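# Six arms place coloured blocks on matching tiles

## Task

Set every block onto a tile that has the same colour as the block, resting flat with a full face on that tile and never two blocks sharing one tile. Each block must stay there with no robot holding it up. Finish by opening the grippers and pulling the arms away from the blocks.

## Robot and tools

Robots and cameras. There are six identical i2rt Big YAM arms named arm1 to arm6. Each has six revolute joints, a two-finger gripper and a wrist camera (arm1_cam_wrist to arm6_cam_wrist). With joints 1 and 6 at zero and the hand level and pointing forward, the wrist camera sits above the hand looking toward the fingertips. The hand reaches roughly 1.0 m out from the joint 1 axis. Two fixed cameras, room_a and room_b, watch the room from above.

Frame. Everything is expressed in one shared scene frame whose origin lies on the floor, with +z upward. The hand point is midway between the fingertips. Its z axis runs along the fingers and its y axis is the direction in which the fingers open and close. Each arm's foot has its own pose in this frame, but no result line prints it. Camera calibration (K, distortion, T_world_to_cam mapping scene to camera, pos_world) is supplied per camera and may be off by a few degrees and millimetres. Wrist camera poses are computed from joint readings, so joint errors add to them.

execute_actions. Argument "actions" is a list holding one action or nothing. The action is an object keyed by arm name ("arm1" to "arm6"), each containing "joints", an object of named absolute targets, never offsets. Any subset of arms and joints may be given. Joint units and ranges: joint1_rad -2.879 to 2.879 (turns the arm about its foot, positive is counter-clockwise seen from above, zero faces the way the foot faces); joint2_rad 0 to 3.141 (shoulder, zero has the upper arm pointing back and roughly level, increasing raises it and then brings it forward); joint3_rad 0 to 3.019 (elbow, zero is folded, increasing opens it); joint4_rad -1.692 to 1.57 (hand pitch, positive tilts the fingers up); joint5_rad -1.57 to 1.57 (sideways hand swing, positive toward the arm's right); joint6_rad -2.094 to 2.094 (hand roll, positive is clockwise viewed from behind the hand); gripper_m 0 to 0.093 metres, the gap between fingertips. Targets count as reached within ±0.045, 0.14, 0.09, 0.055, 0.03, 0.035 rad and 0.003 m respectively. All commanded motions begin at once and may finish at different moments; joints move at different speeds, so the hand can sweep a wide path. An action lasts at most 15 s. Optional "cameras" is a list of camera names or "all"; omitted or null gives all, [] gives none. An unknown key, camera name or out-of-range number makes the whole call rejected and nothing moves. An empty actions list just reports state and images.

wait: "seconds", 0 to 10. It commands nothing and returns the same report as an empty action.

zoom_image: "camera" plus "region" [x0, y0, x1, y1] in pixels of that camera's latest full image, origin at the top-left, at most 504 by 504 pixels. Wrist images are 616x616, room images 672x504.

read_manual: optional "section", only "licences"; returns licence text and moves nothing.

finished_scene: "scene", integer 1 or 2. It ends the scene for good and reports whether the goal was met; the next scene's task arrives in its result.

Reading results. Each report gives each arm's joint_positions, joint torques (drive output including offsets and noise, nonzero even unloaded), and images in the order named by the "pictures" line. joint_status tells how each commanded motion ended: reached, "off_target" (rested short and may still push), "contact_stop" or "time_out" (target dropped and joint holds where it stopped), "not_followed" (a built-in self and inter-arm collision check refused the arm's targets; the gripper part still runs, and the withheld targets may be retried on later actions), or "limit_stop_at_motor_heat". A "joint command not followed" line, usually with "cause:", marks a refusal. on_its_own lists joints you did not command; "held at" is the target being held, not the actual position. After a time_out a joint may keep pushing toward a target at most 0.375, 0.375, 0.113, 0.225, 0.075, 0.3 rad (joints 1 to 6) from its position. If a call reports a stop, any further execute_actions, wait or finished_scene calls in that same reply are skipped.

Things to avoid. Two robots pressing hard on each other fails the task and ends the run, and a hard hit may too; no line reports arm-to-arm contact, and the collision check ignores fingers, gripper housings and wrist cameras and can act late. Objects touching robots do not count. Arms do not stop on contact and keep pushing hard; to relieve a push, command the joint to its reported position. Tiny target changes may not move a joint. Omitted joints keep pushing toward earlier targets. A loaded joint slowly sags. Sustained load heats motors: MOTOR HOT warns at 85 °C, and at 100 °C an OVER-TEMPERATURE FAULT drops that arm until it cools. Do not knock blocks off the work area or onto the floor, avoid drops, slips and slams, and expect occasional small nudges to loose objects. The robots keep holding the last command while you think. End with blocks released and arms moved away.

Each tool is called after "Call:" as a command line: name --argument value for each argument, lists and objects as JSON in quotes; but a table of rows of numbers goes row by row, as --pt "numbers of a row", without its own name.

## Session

Call:
execute_actions --actions '[]'

Scene clock: 0.00 s.
Joint torques (N m, as the arm reports them, + toward a larger angle): no reading
Motor temperatures (°C, as the motors report them): arm1=[18 25 26 20 18 17] | arm2=[16 27 22 17 20 17] | arm3=[20 31 27 19 17 19] | arm4=[20 23 29 18 17 16] | arm5=[18 25 23 18 18 16] | arm6=[19 21 26 17 19 18]
arm1.joint_positions: joint1_rad=-0.633 joint2_rad=+0.316 joint3_rad=+1.482 joint4_rad=-1.226 joint5_rad=-0.254 joint6_rad=-0.560 gripper_m=+0.094
arm1.joint_status: not commanded
arm1.hand: x=+0.3600 y=-0.2153 z=+1.3662 quat_wxyz=(-0.393, -0.290, -0.665, +0.564) (m; scene frame)
arm2.joint_positions: joint1_rad=+0.643 joint2_rad=+0.556 joint3_rad=+1.642 joint4_rad=-1.205 joint5_rad=+0.259 joint6_rad=-0.371 gripper_m=+0.094
arm2.joint_status: not commanded
arm2.hand: x=-0.9030 y=-0.3148 z=+1.3989 quat_wxyz=(-0.401, +0.721, -0.185, -0.534) (m; scene frame)
arm3.joint_positions: joint1_rad=+0.000 joint2_rad=+0.311 joint3_rad=+1.384 joint4_rad=-1.564 joint5_rad=-0.080 joint6_rad=+0.051 gripper_m=+0.095
arm3.joint_status: not commanded
arm3.hand: x=+0.9768 y=+0.7966 z=+1.2138 quat_wxyz=(-0.067, -0.856, -0.027, +0.513) (m; scene frame)
arm4.joint_positions: joint1_rad=+0.132 joint2_rad=+0.301 joint3_rad=+1.453 joint4_rad=-1.576 joint5_rad=-0.205 joint6_rad=-0.755 gripper_m=+0.095
arm4.joint_status: not commanded
arm4.hand: x=+1.2006 y=-1.0869 z=+1.1961 quat_wxyz=(-0.239, -0.374, -0.748, +0.493) (m; scene frame)
arm5.joint_positions: joint1_rad=+0.259 joint2_rad=+0.629 joint3_rad=+1.666 joint4_rad=-1.155 joint5_rad=-0.098 joint6_rad=-0.285 gripper_m=+0.095
arm5.joint_status: not commanded
arm5.hand: x=-2.1304 y=-0.8118 z=+1.3996 quat_wxyz=(-0.257, +0.743, -0.104, -0.609) (m; scene frame)
arm6.joint_positions: joint1_rad=-0.339 joint2_rad=+0.514 joint3_rad=+1.340 joint4_rad=-1.169 joint5_rad=+0.054 joint6_rad=-0.577 gripper_m=+0.095
arm6.joint_status: not commanded
arm6.hand: x=+0.0039 y=+1.7197 z=+1.2473 quat_wxyz=(+0.178, -0.785, -0.235, +0.544) (m; scene frame)
pictures: arm1_cam_wrist, arm2_cam_wrist, arm3_cam_wrist, arm4_cam_wrist, arm5_cam_wrist, arm6_cam_wrist, room_a, room_b
camera_calibration (this result's frames):
arm1_cam_wrist: T_world_to_cam=[[-0.822179, -0.210965, 0.528692, -0.471233], [-0.549831, 0.534726, -0.64168, 1.19171], [-0.147333, -0.818267, -0.555636, 0.756399], [0, 0, 0, 1]] pos_world=[0.379245, -0.117718, 1.43412]
arm2_cam_wrist: T_world_to_cam=[[0.696034, 0.605861, 0.385317, 0.277074], [0.663439, -0.337471, -0.667804, 1.43385], [-0.274563, 0.720448, -0.636843, 0.996372], [0, 0, 0, 1]] pos_world=[-0.870558, -0.401821, 1.4853]
arm3_cam_wrist: T_world_to_cam=[[-0.121329, 0.987741, -0.0982203, -0.546225], [0.896194, 0.0664644, -0.438655, -0.391662], [-0.426749, -0.141246, -0.893272, 1.73571], [0, 0, 0, 1]] pos_world=[1.02544, 0.810722, 1.325]
arm4_cam_wrist: T_world_to_cam=[[-0.798611, -0.236759, 0.553322, 0.0342098], [-0.479568, 0.805826, -0.34736, 1.87347], [-0.363641, -0.542761, -0.757084, 0.874468], [0, 0, 0, 1]] pos_world=[1.24377, -1.02696, 1.29388]
arm5_cam_wrist: T_world_to_cam=[[0.47567, 0.844038, 0.247665, 1.35631], [0.68648, -0.180162, -0.704476, 2.30779], [-0.549985, 0.505115, -0.665113, 0.292757], [0, 0, 0, 1]] pos_world=[-2.0684, -0.876877, 1.48459]
arm6_cam_wrist: T_world_to_cam=[[-0.170594, 0.823498, 0.541062, -2.09434], [0.789659, 0.442694, -0.424807, -0.226851], [-0.589353, 0.354785, -0.725804, 0.420153], [0, 0, 0, 1]] pos_world=[0.0694714, 1.67605, 1.34175]
Images, in order (width x height): arm1_cam_wrist 616x616, arm2_cam_wrist 616x616, arm3_cam_wrist 616x616, arm4_cam_wrist 616x616, arm5_cam_wrist 616x616, arm6_cam_wrist 616x616, room_a 672x504, room_b 672x504.

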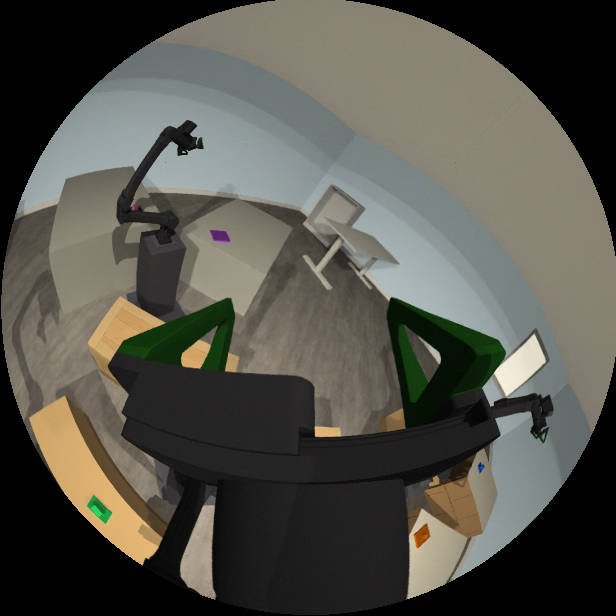

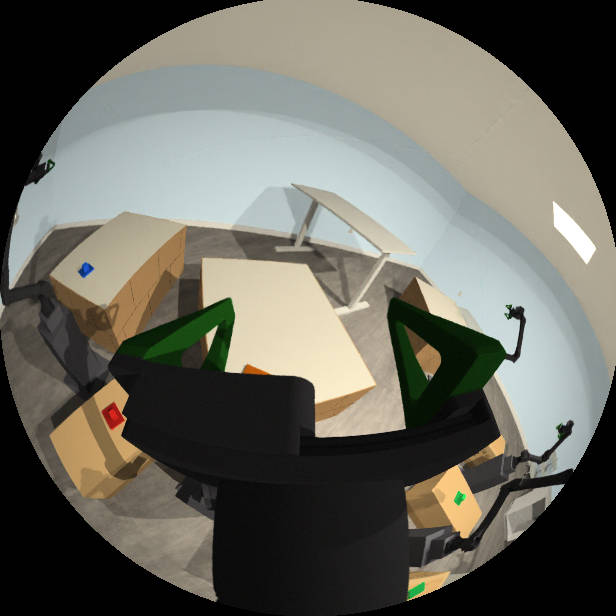

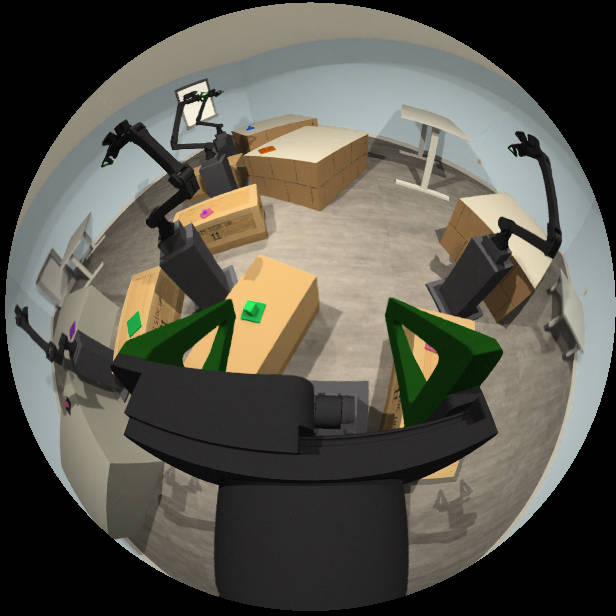

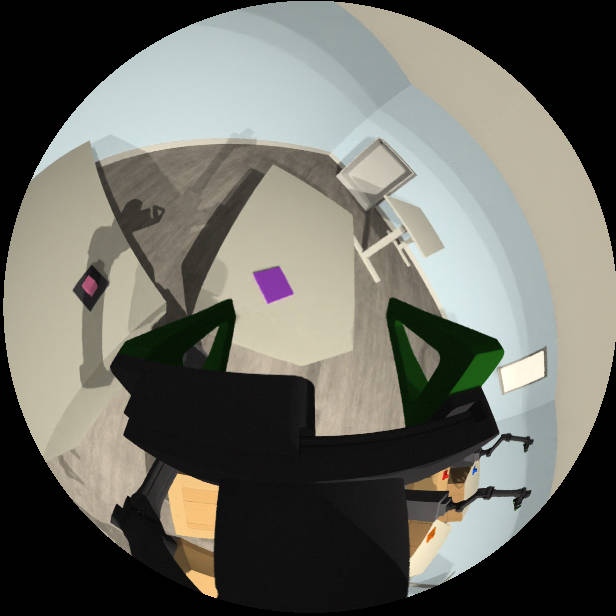

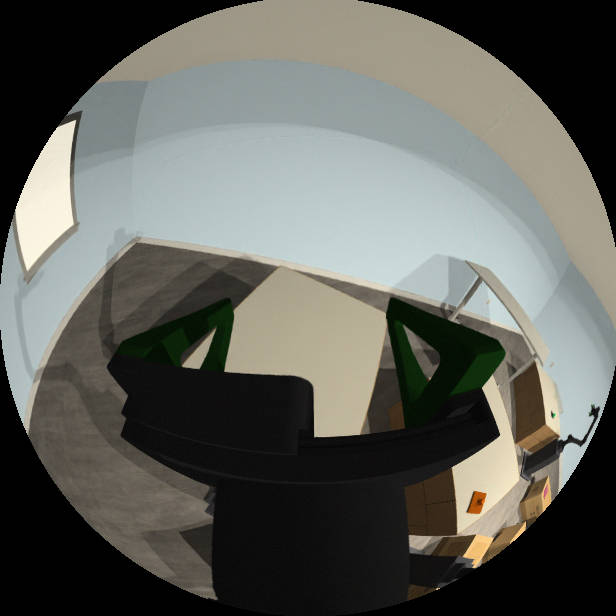

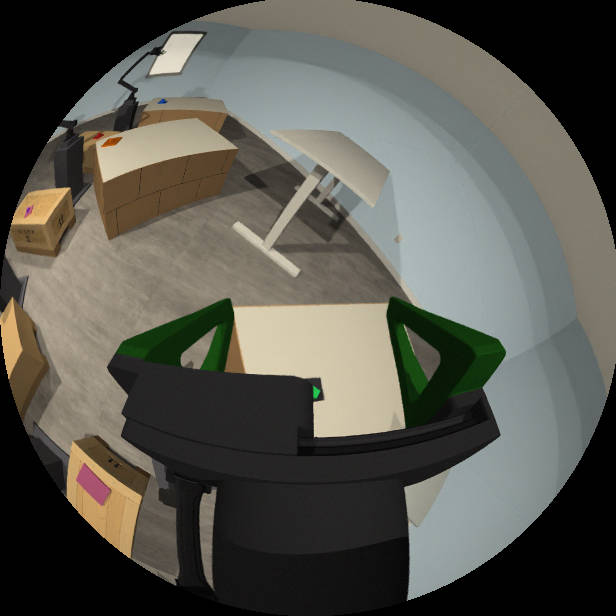

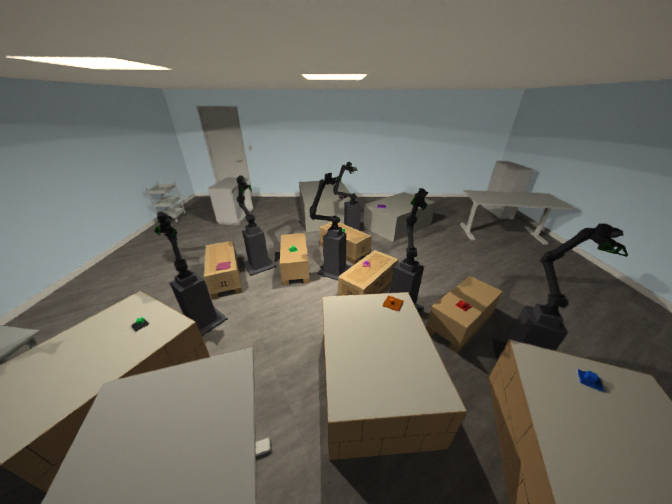

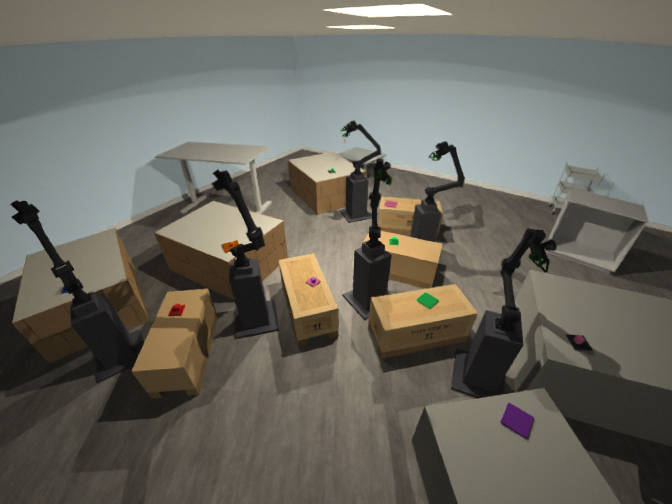

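Call:
execute_actions --actions '[]'

Scene clock: 27.30 s.
Joint torques (N m, as the arm reports them, + toward a larger angle): arm1=[-0.14  8.68  7.    2.14  0.   -0.05] | arm2=[-2.24  4.94  8.47  1.71  0.01  0.16] | arm3=[ 0.64  7.34  6.63  2.03  0.02 -0.01] | arm4=[ 0.28  7.95  5.73  1.9  -0.11  0.06] | arm5=[-0.03  2.9   7.81  2.02  0.05  0.07] | arm6=[2.18 2.42 8.79 2.   0.06 0.01]
Motor temperatures (°C, as the motors report them): arm1=[18 25 28 20 18 17] | arm2=[16 27 24 17 20 17] | arm3=[20 31 30 20 17 19] | arm4=[20 23 31 18 17 16] | arm5=[18 25 25 18 18 16] | arm6=[19 21 31 17 19 18]
arm1.joint_positions: joint1_rad=-0.633 joint2_rad=+0.316 joint3_rad=+1.482 joint4_rad=-1.226 joint5_rad=-0.254 joint6_rad=-0.560 gripper_m=+0.094
arm1.joint_status: not commanded
arm1.hand: x=+0.3600 y=-0.2153 z=+1.3662 quat_wxyz=(-0.393, -0.290, -0.665, +0.564) (m; scene frame)
arm2.joint_positions: joint1_rad=+0.643 joint2_rad=+0.556 joint3_rad=+1.642 joint4_rad=-1.205 joint5_rad=+0.259 joint6_rad=-0.371 gripper_m=+0.094
arm2.joint_status: not commanded
arm2.hand: x=-0.9030 y=-0.3148 z=+1.3989 quat_wxyz=(-0.401, +0.721, -0.185, -0.534) (m; scene frame)
arm3.joint_positions: joint1_rad=+0.000 joint2_rad=+0.311 joint3_rad=+1.384 joint4_rad=-1.564 joint5_rad=-0.080 joint6_rad=+0.051 gripper_m=+0.095
arm3.joint_status: not commanded
arm3.hand: x=+0.9768 y=+0.7966 z=+1.2138 quat_wxyz=(-0.067, -0.856, -0.027, +0.513) (m; scene frame)
arm4.joint_positions: joint1_rad=+0.132 joint2_rad=+0.301 joint3_rad=+1.453 joint4_rad=-1.576 joint5_rad=-0.205 joint6_rad=-0.755 gripper_m=+0.095
arm4.joint_status: not commanded
arm4.hand: x=+1.2006 y=-1.0869 z=+1.1961 quat_wxyz=(-0.239, -0.374, -0.748, +0.493) (m; scene frame)
arm5.joint_positions: joint1_rad=+0.259 joint2_rad=+0.629 joint3_rad=+1.666 joint4_rad=-1.155 joint5_rad=-0.098 joint6_rad=-0.285 gripper_m=+0.095
arm5.joint_status: not commanded
arm5.hand: x=-2.1304 y=-0.8118 z=+1.3996 quat_wxyz=(-0.257, +0.743, -0.104, -0.609) (m; scene frame)
arm6.joint_positions: joint1_rad=-0.339 joint2_rad=+0.514 joint3_rad=+1.340 joint4_rad=-1.169 joint5_rad=+0.054 joint6_rad=-0.577 gripper_m=+0.095
arm6.joint_status: not commanded
arm6.hand: x=+0.0039 y=+1.7197 z=+1.2473 quat_wxyz=(+0.178, -0.785, -0.235, +0.544) (m; scene frame)
pictures: arm1_cam_wrist, arm2_cam_wrist, arm3_cam_wrist, arm4_cam_wrist, arm5_cam_wrist, arm6_cam_wrist, room_a, room_b
camera_calibration (this result's frames):
arm1_cam_wrist: T_world_to_cam=[[-0.822179, -0.210965, 0.528692, -0.471233], [-0.549831, 0.534726, -0.64168, 1.19171], [-0.147333, -0.818267, -0.555636, 0.756399], [0, 0, 0, 1]] pos_world=[0.379245, -0.117718, 1.43412]
arm2_cam_wrist: T_world_to_cam=[[0.696034, 0.605861, 0.385317, 0.277074], [0.663439, -0.337471, -0.667804, 1.43385], [-0.274563, 0.720448, -0.636843, 0.996372], [0, 0, 0, 1]] pos_world=[-0.870558, -0.401821, 1.4853]
arm3_cam_wrist: T_world_to_cam=[[-0.121329, 0.987741, -0.0982203, -0.546225], [0.896194, 0.0664644, -0.438655, -0.391662], [-0.426749, -0.141246, -0.893272, 1.73571], [0, 0, 0, 1]] pos_world=[1.02544, 0.810722, 1.325]
arm4_cam_wrist: T_world_to_cam=[[-0.798611, -0.236759, 0.553322, 0.0342098], [-0.479568, 0.805826, -0.34736, 1.87347], [-0.363641, -0.542761, -0.757084, 0.874468], [0, 0, 0, 1]] pos_world=[1.24377, -1.02696, 1.29388]
arm5_cam_wrist: T_world_to_cam=[[0.47567, 0.844038, 0.247665, 1.35631], [0.68648, -0.180162, -0.704476, 2.30779], [-0.549985, 0.505115, -0.665113, 0.292757], [0, 0, 0, 1]] pos_world=[-2.0684, -0.876877, 1.48459]
arm6_cam_wrist: T_world_to_cam=[[-0.170594, 0.823498, 0.541062, -2.09434], [0.789659, 0.442694, -0.424807, -0.226851], [-0.589353, 0.354785, -0.725804, 0.420153], [0, 0, 0, 1]] pos_world=[0.0694714, 1.67605, 1.34175]
Images, in order (width x height): arm1_cam_wrist 616x616, arm2_cam_wrist 616x616, arm3_cam_wrist 616x616, arm4_cam_wrist 616x616, arm5_cam_wrist 616x616, arm6_cam_wrist 616x616, room_a 672x504, room_b 672x504.

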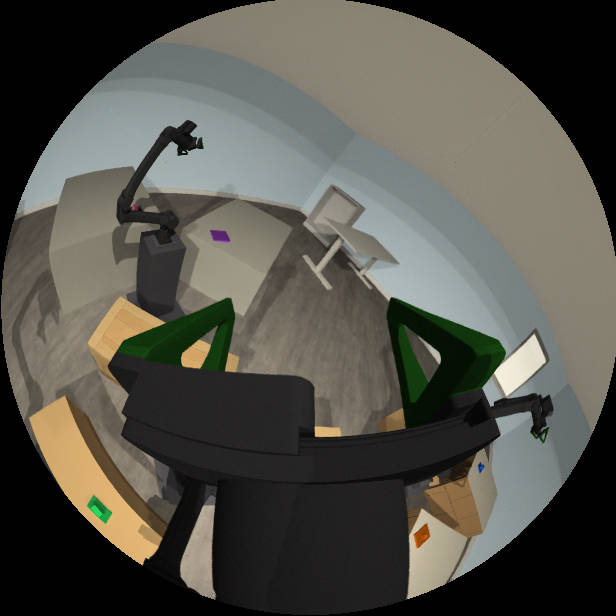

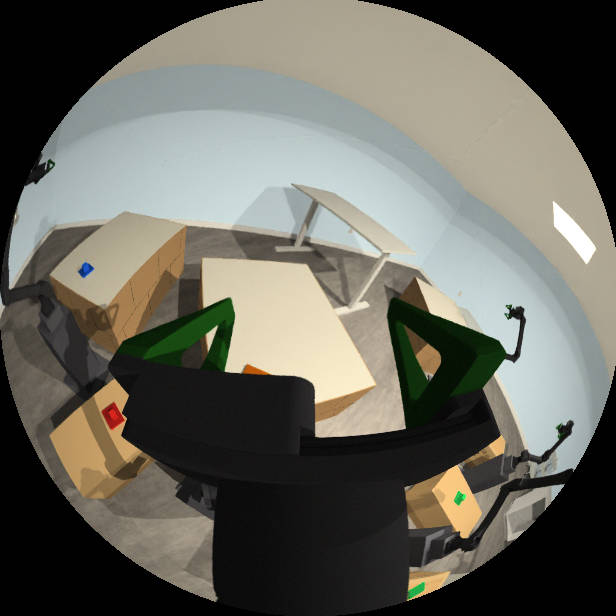

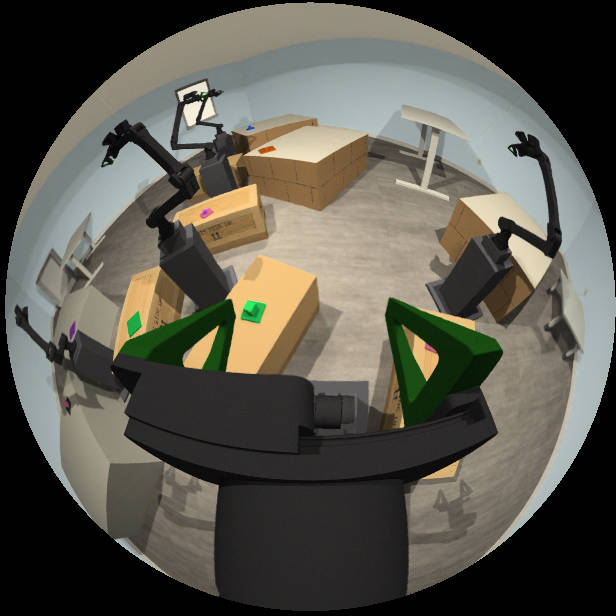

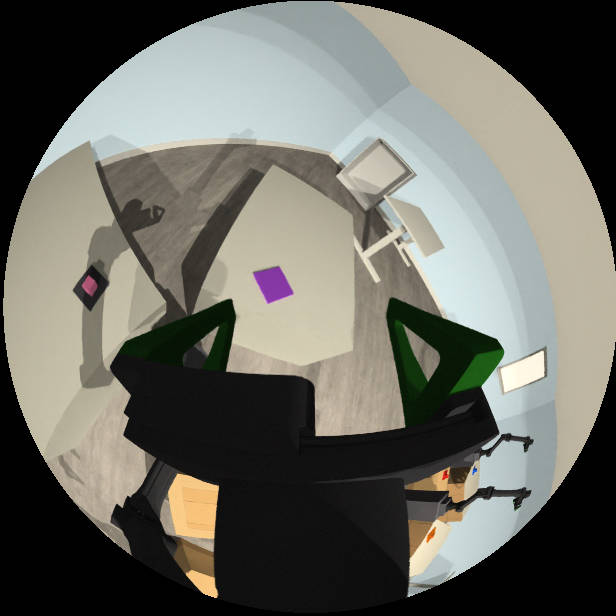

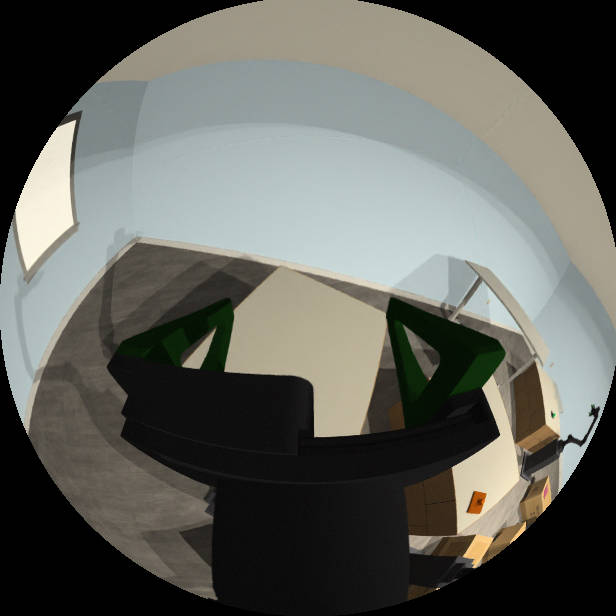

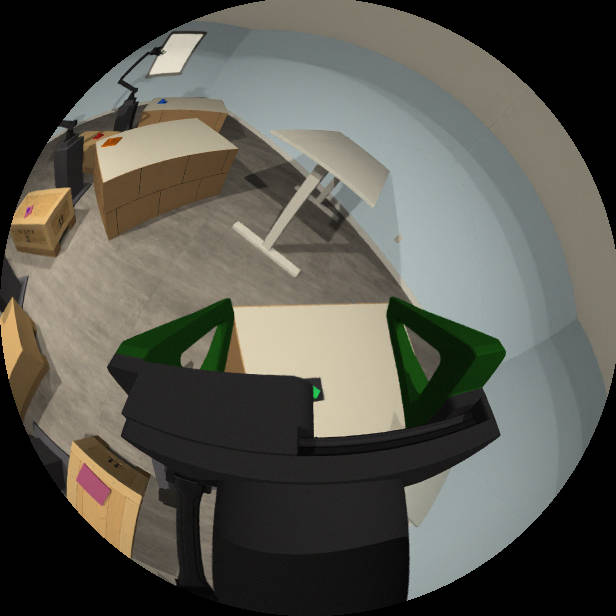

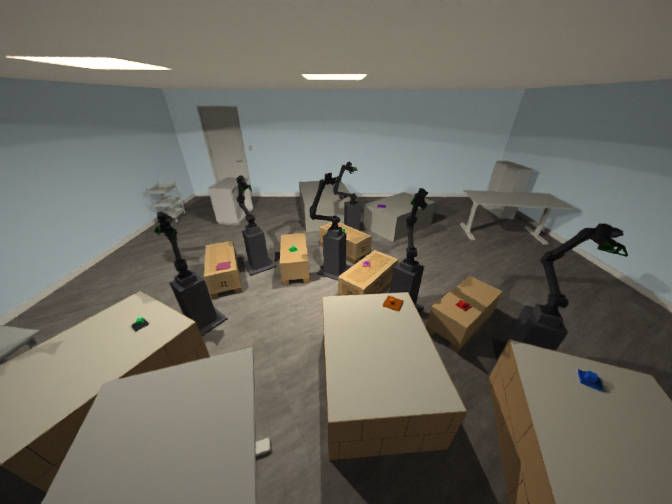

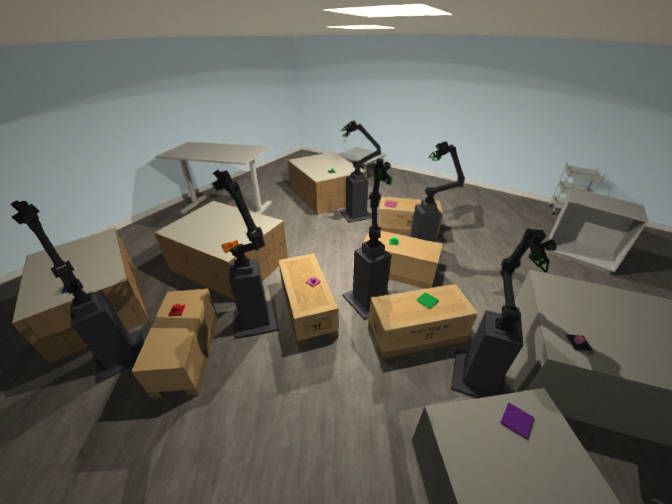

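Call:
execute_actions --actions '[{"arm1":{"joints":{"joint1_rad":-2.0,"joint2_rad":2.371,"joint3_rad":1.80,"joint4_rad":-0.97,"joint5_rad":0,"joint6_rad":0}},"arm4":{"joints":{"joint1_rad":1.718,"joint2_rad":1.988,"joint3_rad":1.635,"joint4_rad":-1.19,"joint5_rad":0,"joint6_rad":0}},"arm6":{"joints":{"joint1_rad":-1.185,"joint2_rad":2.042,"joint3_rad":1.62,"joint4_rad":-1.12,"joint5_rad":0,"joint6_rad":0}},"arm3":{"joints":{"joint2_rad":0.5,"joint3_rad":1.2,"joint4_rad":-1.5,"joint5_rad":0,"joint6_rad":0}}}]' --cameras '["arm1_cam_wrist","arm4_cam_wrist","arm6_cam_wrist","room_a","room_b"]'

Scene clock: 63.03 s.
Joint torques (N m, as the arm reports them, + toward a larger angle): arm1=[  0.62 -20.03   8.27   0.26  -0.06   0.05] | arm2=[-2.29  4.99  8.51  1.8   0.01  0.17] | arm3=[ 0.57  2.93  8.42  2.14  0.18 -0.13] | arm4=[  0.19 -21.99   9.82   0.14   0.05   0.1 ] | arm5=[-0.03  2.85  7.8   2.02  0.06  0.07] | arm6=[  2.72 -18.34   8.78   0.21   0.11   0.09]
Motor temperatures (°C, as the motors report them): arm1=[18 26 29 20 18 17] | arm2=[16 26 24 17 20 17] | arm3=[20 30 31 20 17 19] | arm4=[20 23 31 18 17 16] | arm5=[18 24 26 18 18 16] | arm6=[19 21 32 17 19 18]
arm1.joint_positions: joint1_rad=-2.003 joint2_rad=+2.368 joint3_rad=+1.799 joint4_rad=-0.971 joint5_rad=+0.002 joint6_rad=-0.013 gripper_m=+0.094
arm1.joint_status: all done
arm1.hand: x=-0.3454 y=-0.2393 z=+0.6160 quat_wxyz=(-0.002, -0.997, -0.079, +0.019) (m; scene frame)
arm2.joint_positions: joint1_rad=+0.643 joint2_rad=+0.556 joint3_rad=+1.642 joint4_rad=-1.205 joint5_rad=+0.259 joint6_rad=-0.371 gripper_m=+0.094
arm2.joint_status: not commanded
arm2.hand: x=-0.9030 y=-0.3148 z=+1.3989 quat_wxyz=(-0.401, +0.721, -0.185, -0.534) (m; scene frame)
arm3.joint_positions: joint1_rad=+0.000 joint2_rad=+0.498 joint3_rad=+1.188 joint4_rad=-1.514 joint5_rad=-0.003 joint6_rad=+0.015 gripper_m=+0.095
arm3.joint_status: all done
arm3.hand: x=+0.8735 y=+0.8025 z=+1.1175 quat_wxyz=(-0.018, -0.930, -0.024, +0.367) (m; scene frame)
arm4.joint_positions: joint1_rad=+1.719 joint2_rad=+1.981 joint3_rad=+1.616 joint4_rad=-1.185 joint5_rad=-0.001 joint6_rad=-0.011 gripper_m=+0.095
arm4.joint_status: all done
arm4.hand: x=+1.7656 y=-1.1580 z=+0.7117 quat_wxyz=(-0.014, -0.106, -0.994, +0.002) (m; scene frame)
arm5.joint_positions: joint1_rad=+0.259 joint2_rad=+0.629 joint3_rad=+1.666 joint4_rad=-1.155 joint5_rad=-0.098 joint6_rad=-0.285 gripper_m=+0.095
arm5.joint_status: not commanded
arm5.hand: x=-2.1304 y=-0.8118 z=+1.3996 quat_wxyz=(-0.257, +0.743, -0.104, -0.609) (m; scene frame)
arm6.joint_positions: joint1_rad=-1.194 joint2_rad=+2.028 joint3_rad=+1.607 joint4_rad=-1.121 joint5_rad=-0.001 joint6_rad=-0.012 gripper_m=+0.095
arm6.joint_status: all done
arm6.hand: x=-0.1888 y=+2.1654 z=+0.7138 quat_wxyz=(+0.011, -0.920, +0.393, +0.011) (m; scene frame)
pictures: arm1_cam_wrist, arm4_cam_wrist, arm6_cam_wrist, room_a, room_b
camera_calibration (this result's frames):
arm1_cam_wrist: T_world_to_cam=[[-0.165656, 0.986011, -0.018461, 0.190632], [0.811254, 0.146892, 0.565942, -0.0312992], [0.560736, 0.0787748, -0.824239, 0.84059], [0, 0, 0, 1]] pos_world=[-0.414378, -0.249585, 0.714079]
arm4_cam_wrist: T_world_to_cam=[[-0.215065, -0.976592, -0.00398625, -0.753769], [-0.80152, 0.174176, 0.572039, 1.21619], [-0.557955, 0.126221, -0.820216, 1.8373], [0, 0, 0, 1]] pos_world=[1.83782, -1.17986, 0.808269]
arm6_cam_wrist: T_world_to_cam=[[0.719297, 0.694437, 0.0192238, -1.38563], [0.567183, -0.603016, 0.560959, 1.02007], [0.401143, -0.392593, -0.82762, 1.63925], [0, 0, 0, 1]] pos_world=[-0.239465, 2.22091, 0.811099]
Images, in order (width x height): arm1_cam_wrist 616x616, arm4_cam_wrist 616x616, arm6_cam_wrist 616x616, room_a 672x504, room_b 672x504.

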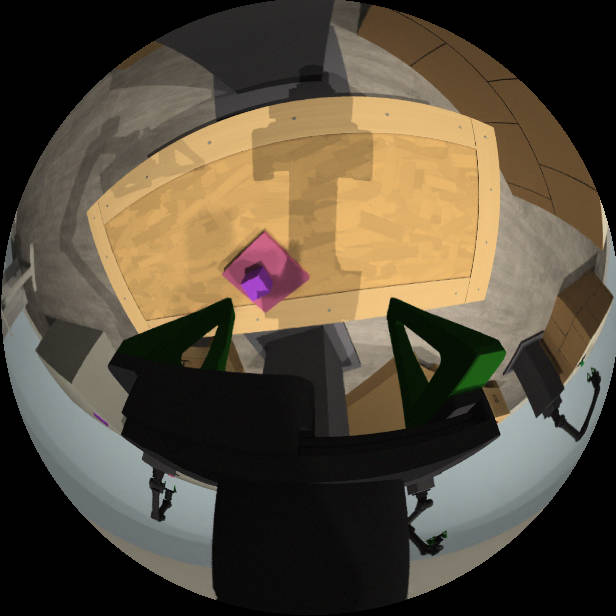

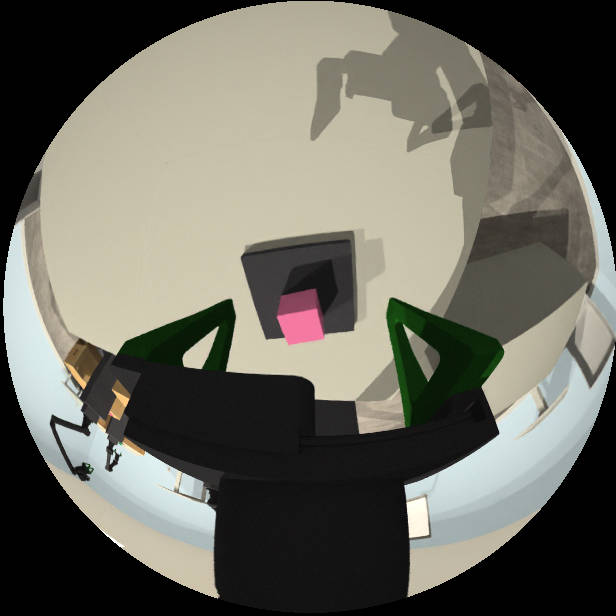

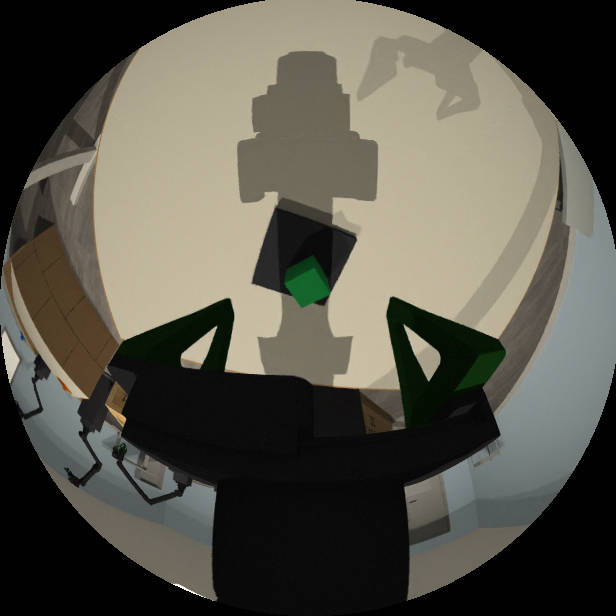

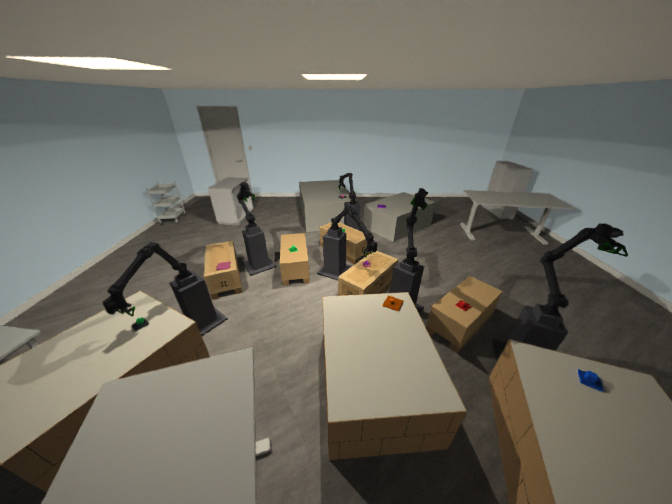

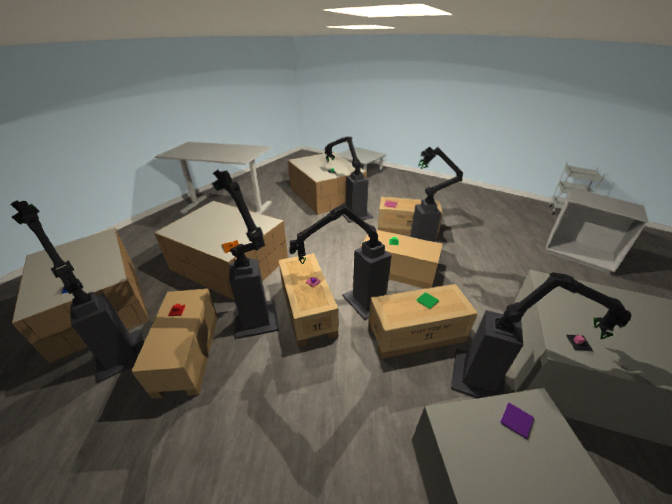

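Call:
zoom_image --camera "arm1_cam_wrist" --region '[200, 210, 340, 330]'

Call:
zoom_image --camera "arm4_cam_wrist" --region '[230, 220, 370, 360]'

Call:
zoom_image --camera "arm6_cam_wrist" --region '[240, 190, 380, 330]'

Region (200, 210, 340, 330) of arm1_cam_wrist's 616x616 image, scaled by 3.600, with more detail than that image has; it fills the top 432 rows of this view, and the rest is white.

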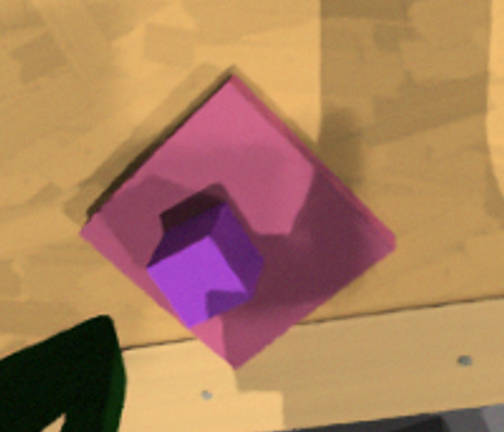

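Region (230, 220, 370, 360) of arm4_cam_wrist's 616x616 image, scaled by 3.600, with more detail than that image has.

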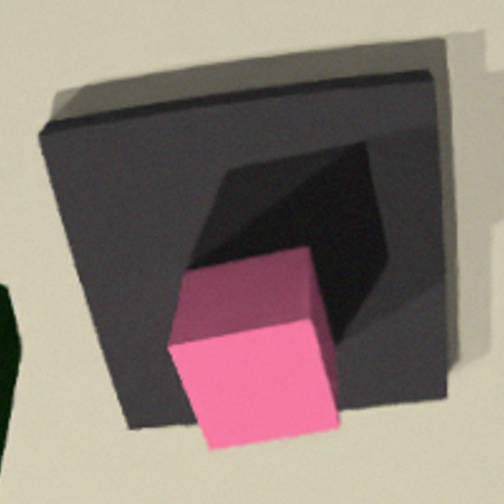

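Region (240, 190, 380, 330) of arm6_cam_wrist's 616x616 image, scaled by 3.600, with more detail than that image has.

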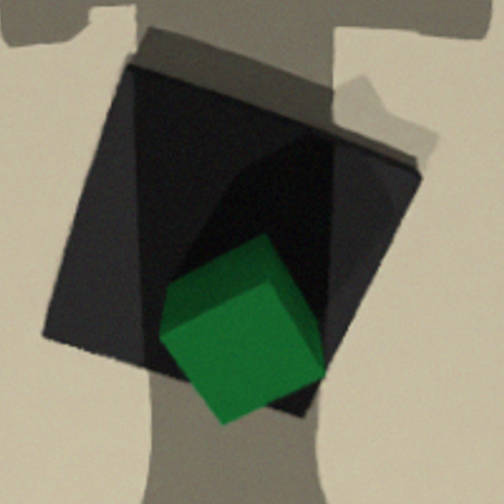

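Call:
execute_actions --actions '[{"arm1":{"joints":{"joint1_rad":-1.794,"joint2_rad":2.455,"joint3_rad":1.38,"joint4_rad":-0.49,"joint6_rad":-0.32}},"arm4":{"joints":{"joint1_rad":1.735,"joint2_rad":1.835,"joint3_rad":1.34,"joint4_rad":-1.055,"joint6_rad":-0.22}},"arm6":{"joints":{"joint1_rad":-1.18,"joint2_rad":2.029,"joint3_rad":1.425,"joint4_rad":-0.95,"joint6_rad":-0.5}}}]' --cameras '["arm1_cam_wrist","arm4_cam_wrist","arm6_cam_wrist"]'

Scene clock: 116.83 s.
Joint torques (N m, as the arm reports them, + toward a larger angle): arm1=[ -0.35 -17.41   4.82   0.73   0.05  -0.24] | arm2=[-2.14  4.92  8.48  1.77  0.01  0.15] | arm3=[ 0.48  2.98  8.38  2.16  0.17 -0.13] | arm4=[  1.15 -18.54   8.23   0.83   0.03  -0.08] | arm5=[-0.02  2.93  7.8   2.03  0.05  0.07] | arm6=[  2.89 -17.37   7.28   0.7    0.07  -0.12]
Motor temperatures (°C, as the motors report them): arm1=[18 31 30 20 18 17] | arm2=[16 25 24 17 20 17] | arm3=[20 29 34 20 17 19] | arm4=[20 26 36 18 17 16] | arm5=[18 24 26 18 18 16] | arm6=[19 27 33 17 19 18]
arm1.joint_positions: joint1_rad=-1.791 joint2_rad=+2.459 joint3_rad=+1.375 joint4_rad=-0.506 joint5_rad=-0.001 joint6_rad=-0.305 gripper_m=+0.094
arm1.joint_status: all done
arm1.hand: x=-0.1823 y=-0.3299 z=+0.4535 quat_wxyz=(-0.002, -0.946, -0.325, -0.006) (m; scene frame)
arm2.joint_positions: joint1_rad=+0.643 joint2_rad=+0.556 joint3_rad=+1.642 joint4_rad=-1.205 joint5_rad=+0.259 joint6_rad=-0.371 gripper_m=+0.094
arm2.joint_status: not commanded
arm2.hand: x=-0.9030 y=-0.3148 z=+1.3989 quat_wxyz=(-0.401, +0.721, -0.185, -0.534) (m; scene frame)
arm3.joint_positions: joint1_rad=+0.000 joint2_rad=+0.498 joint3_rad=+1.188 joint4_rad=-1.514 joint5_rad=-0.003 joint6_rad=+0.015 gripper_m=+0.095
arm3.joint_status: not commanded
arm3.hand: x=+0.8735 y=+0.8025 z=+1.1175 quat_wxyz=(-0.018, -0.930, -0.024, +0.367) (m; scene frame)
arm4.joint_positions: joint1_rad=+1.727 joint2_rad=+1.825 joint3_rad=+1.334 joint4_rad=-1.071 joint5_rad=-0.001 joint6_rad=-0.209 gripper_m=+0.095
arm4.joint_status: all done
arm4.hand: x=+1.6936 y=-1.1376 z=+0.6965 quat_wxyz=(-0.008, -0.003, -1.000, +0.002) (m; scene frame)
arm5.joint_positions: joint1_rad=+0.259 joint2_rad=+0.629 joint3_rad=+1.666 joint4_rad=-1.155 joint5_rad=-0.098 joint6_rad=-0.285 gripper_m=+0.095
arm5.joint_status: not commanded
arm5.hand: x=-2.1304 y=-0.8118 z=+1.3996 quat_wxyz=(-0.257, +0.743, -0.104, -0.609) (m; scene frame)
arm6.joint_positions: joint1_rad=-1.191 joint2_rad=+2.020 joint3_rad=+1.423 joint4_rad=-0.965 joint5_rad=-0.001 joint6_rad=-0.488 gripper_m=+0.095
arm6.joint_status: all done
arm6.hand: x=-0.1619 y=+2.1352 z=+0.6567 quat_wxyz=(+0.007, -0.987, +0.163, +0.000) (m; scene frame)
pictures: arm1_cam_wrist, arm4_cam_wrist, arm6_cam_wrist
camera_calibration (this result's frames):
arm1_cam_wrist: T_world_to_cam=[[-0.620489, 0.783817, -0.0249904, 0.157281], [0.614724, 0.505923, 0.605109, 0.00654891], [0.486937, 0.360101, -0.795751, 0.68879], [0, 0, 0, 1]] pos_world=[-0.241832, -0.374626, 0.548072]
arm4_cam_wrist: T_world_to_cam=[[-0.0116284, -0.999932, -0.000721832, -1.12277], [-0.813432, 0.0090397, 0.581589, 0.989202], [-0.581543, 0.0073501, -0.813482, 1.68215], [0, 0, 0, 1]] pos_world=[1.76984, -1.144, 0.79228]
arm6_cam_wrist: T_world_to_cam=[[0.318307, 0.947743, 0.0215429, -1.99019], [0.766074, -0.270545, 0.583041, 0.326493], [0.558401, -0.169083, -0.812157, 1.10742], [0, 0, 0, 1]] pos_world=[-0.23501, 2.16176, 0.751914]
Images, in order (width x height): arm1_cam_wrist 616x616, arm4_cam_wrist 616x616, arm6_cam_wrist 616x616.

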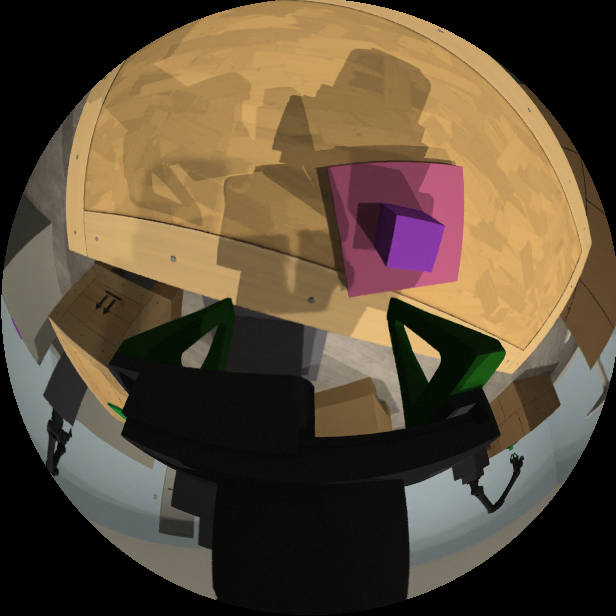

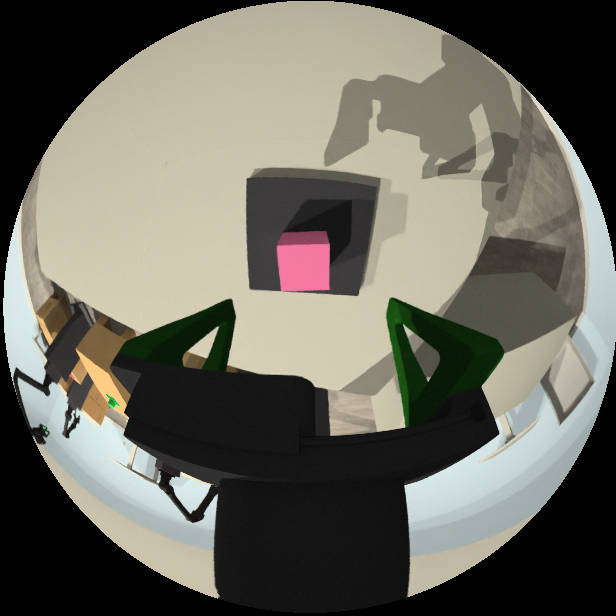

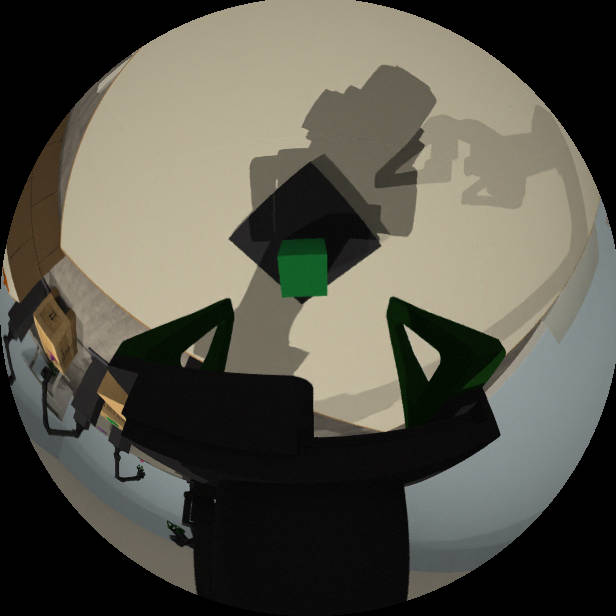

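Call:
execute_actions --actions '[{"arm1":{"joints":{"joint1_rad":-1.872,"joint2_rad":2.505,"joint3_rad":1.55,"joint4_rad":-0.605,"joint6_rad":-0.3}},"arm4":{"joints":{"joint1_rad":1.745,"joint2_rad":1.95,"joint3_rad":1.245,"joint4_rad":-0.855}},"arm6":{"joints":{"joint1_rad":-1.17,"joint2_rad":2.148,"joint3_rad":1.365,"joint4_rad":-0.78}}}]' --cameras '["arm1_cam_wrist","arm4_cam_wrist","arm6_cam_wrist"]'

Scene clock: 144.90 s.
Joint torques (N m, as the arm reports them, + toward a larger angle): arm1=[ -0.22 -17.11   7.36  -0.43   0.02  -0.03] | arm2=[-2.23  4.77  8.55  1.81  0.    0.16] | arm3=[ 0.59  3.04  8.39  2.18  0.18 -0.13] | arm4=[  0.86 -20.73   7.52   0.74  -0.15  -0.09] | arm5=[-0.02  2.86  7.8   2.02  0.05  0.07] | arm6=[  2.6  -18.49   6.27   0.7    0.07  -0.13]
Motor temperatures (°C, as the motors report them): arm1=[18 31 28 20 18 17] | arm2=[16 24 24 17 20 17] | arm3=[20 28 34 20 17 19] | arm4=[20 25 35 18 17 16] | arm5=[18 24 26 18 18 16] | arm6=[19 28 31 17 19 18]
arm1.joint_positions: joint1_rad=-1.877 joint2_rad=+2.488 joint3_rad=+1.528 joint4_rad=-0.590 joint5_rad=-0.001 joint6_rad=-0.306 gripper_m=+0.094
arm1.joint_status: all done
arm1.hand: x=-0.2497 y=-0.3009 z=+0.4683 quat_wxyz=(-0.002, -0.959, -0.284, +0.013) (m; scene frame)
arm2.joint_positions: joint1_rad=+0.643 joint2_rad=+0.556 joint3_rad=+1.642 joint4_rad=-1.205 joint5_rad=+0.259 joint6_rad=-0.371 gripper_m=+0.094
arm2.joint_status: not commanded
arm2.hand: x=-0.9030 y=-0.3148 z=+1.3989 quat_wxyz=(-0.401, +0.721, -0.185, -0.534) (m; scene frame)
arm3.joint_positions: joint1_rad=+0.000 joint2_rad=+0.498 joint3_rad=+1.188 joint4_rad=-1.514 joint5_rad=-0.003 joint6_rad=+0.015 gripper_m=+0.095
arm3.joint_status: not commanded
arm3.hand: x=+0.8735 y=+0.8025 z=+1.1175 quat_wxyz=(-0.018, -0.930, -0.024, +0.367) (m; scene frame)
arm4.joint_positions: joint1_rad=+1.739 joint2_rad=+1.959 joint3_rad=+1.234 joint4_rad=-0.870 joint5_rad=+0.002 joint6_rad=-0.210 gripper_m=+0.095
arm4.joint_status: all done
arm4.hand: x=+1.6817 y=-1.1298 z=+0.5986 quat_wxyz=(+0.009, +0.003, -1.000, +0.001) (m; scene frame)
arm5.joint_positions: joint1_rad=+0.259 joint2_rad=+0.629 joint3_rad=+1.666 joint4_rad=-1.155 joint5_rad=-0.098 joint6_rad=-0.285 gripper_m=+0.095
arm5.joint_status: not commanded
arm5.hand: x=-2.1304 y=-0.8118 z=+1.3996 quat_wxyz=(-0.257, +0.743, -0.104, -0.609) (m; scene frame)
arm6.joint_positions: joint1_rad=-1.178 joint2_rad=+2.148 joint3_rad=+1.362 joint4_rad=-0.795 joint5_rad=-0.001 joint6_rad=-0.488 gripper_m=+0.095
arm6.joint_status: all done
arm6.hand: x=-0.1576 y=+2.1218 z=+0.5697 quat_wxyz=(+0.001, -0.988, +0.157, -0.008) (m; scene frame)
pictures: arm1_cam_wrist, arm4_cam_wrist, arm6_cam_wrist
camera_calibration (this result's frames):
arm1_cam_wrist: T_world_to_cam=[[-0.551625, 0.833991, -0.0130284, 0.119789], [0.678261, 0.457603, 0.574944, 0.0397751], [0.48546, 0.308317, -0.818089, 0.717476], [0, 0, 0, 1]] pos_world=[-0.309205, -0.339314, 0.565651]
arm4_cam_wrist: T_world_to_cam=[[0.000795756, -0.999993, -0.00371756, -1.13432], [-0.793425, -0.00289413, 0.608661, 0.973054], [-0.608668, 0.00246526, -0.793422, 1.62355], [0, 0, 0, 1]] pos_world=[1.76115, -1.1355, 0.691678]
arm6_cam_wrist: T_world_to_cam=[[0.305269, 0.952185, 0.0124445, -1.98328], [0.761764, -0.252021, 0.596825, 0.322439], [0.571424, -0.172713, -0.802275, 1.03627], [0, 0, 0, 1]] pos_world=[-0.232338, 2.14869, 0.663614]
Images, in order (width x height): arm1_cam_wrist 616x616, arm4_cam_wrist 616x616, arm6_cam_wrist 616x616.

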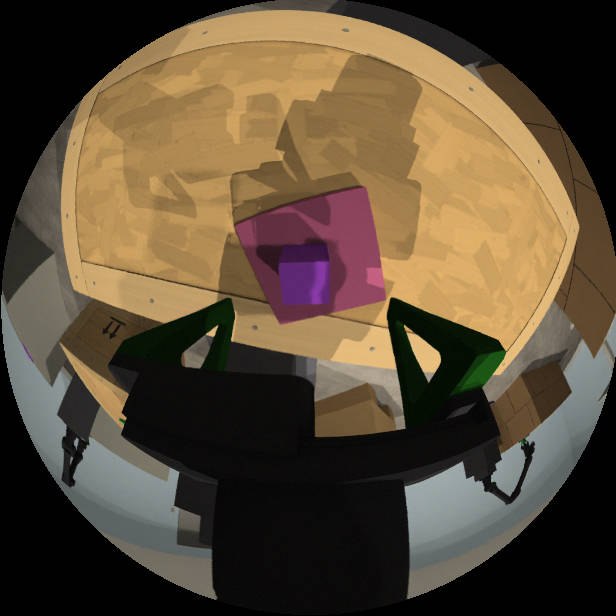

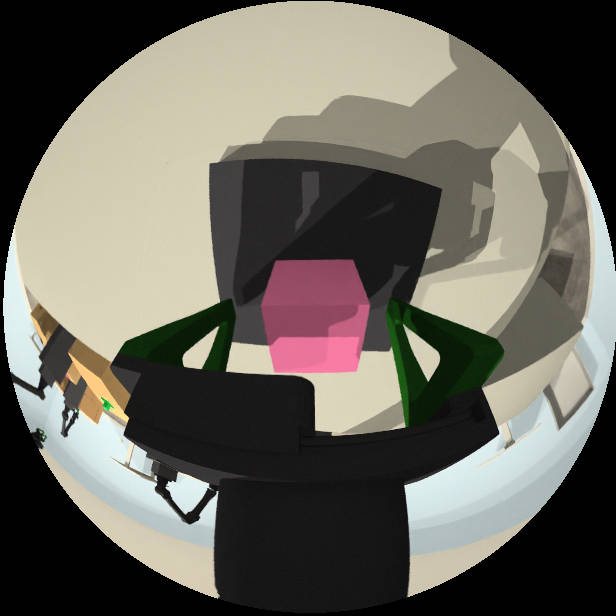

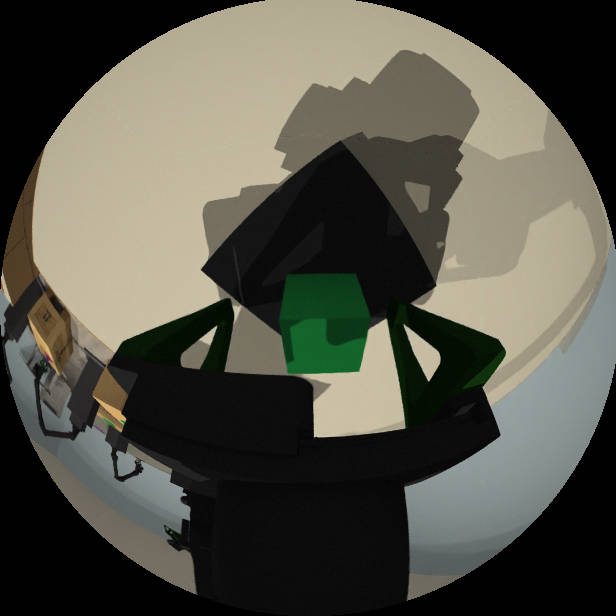

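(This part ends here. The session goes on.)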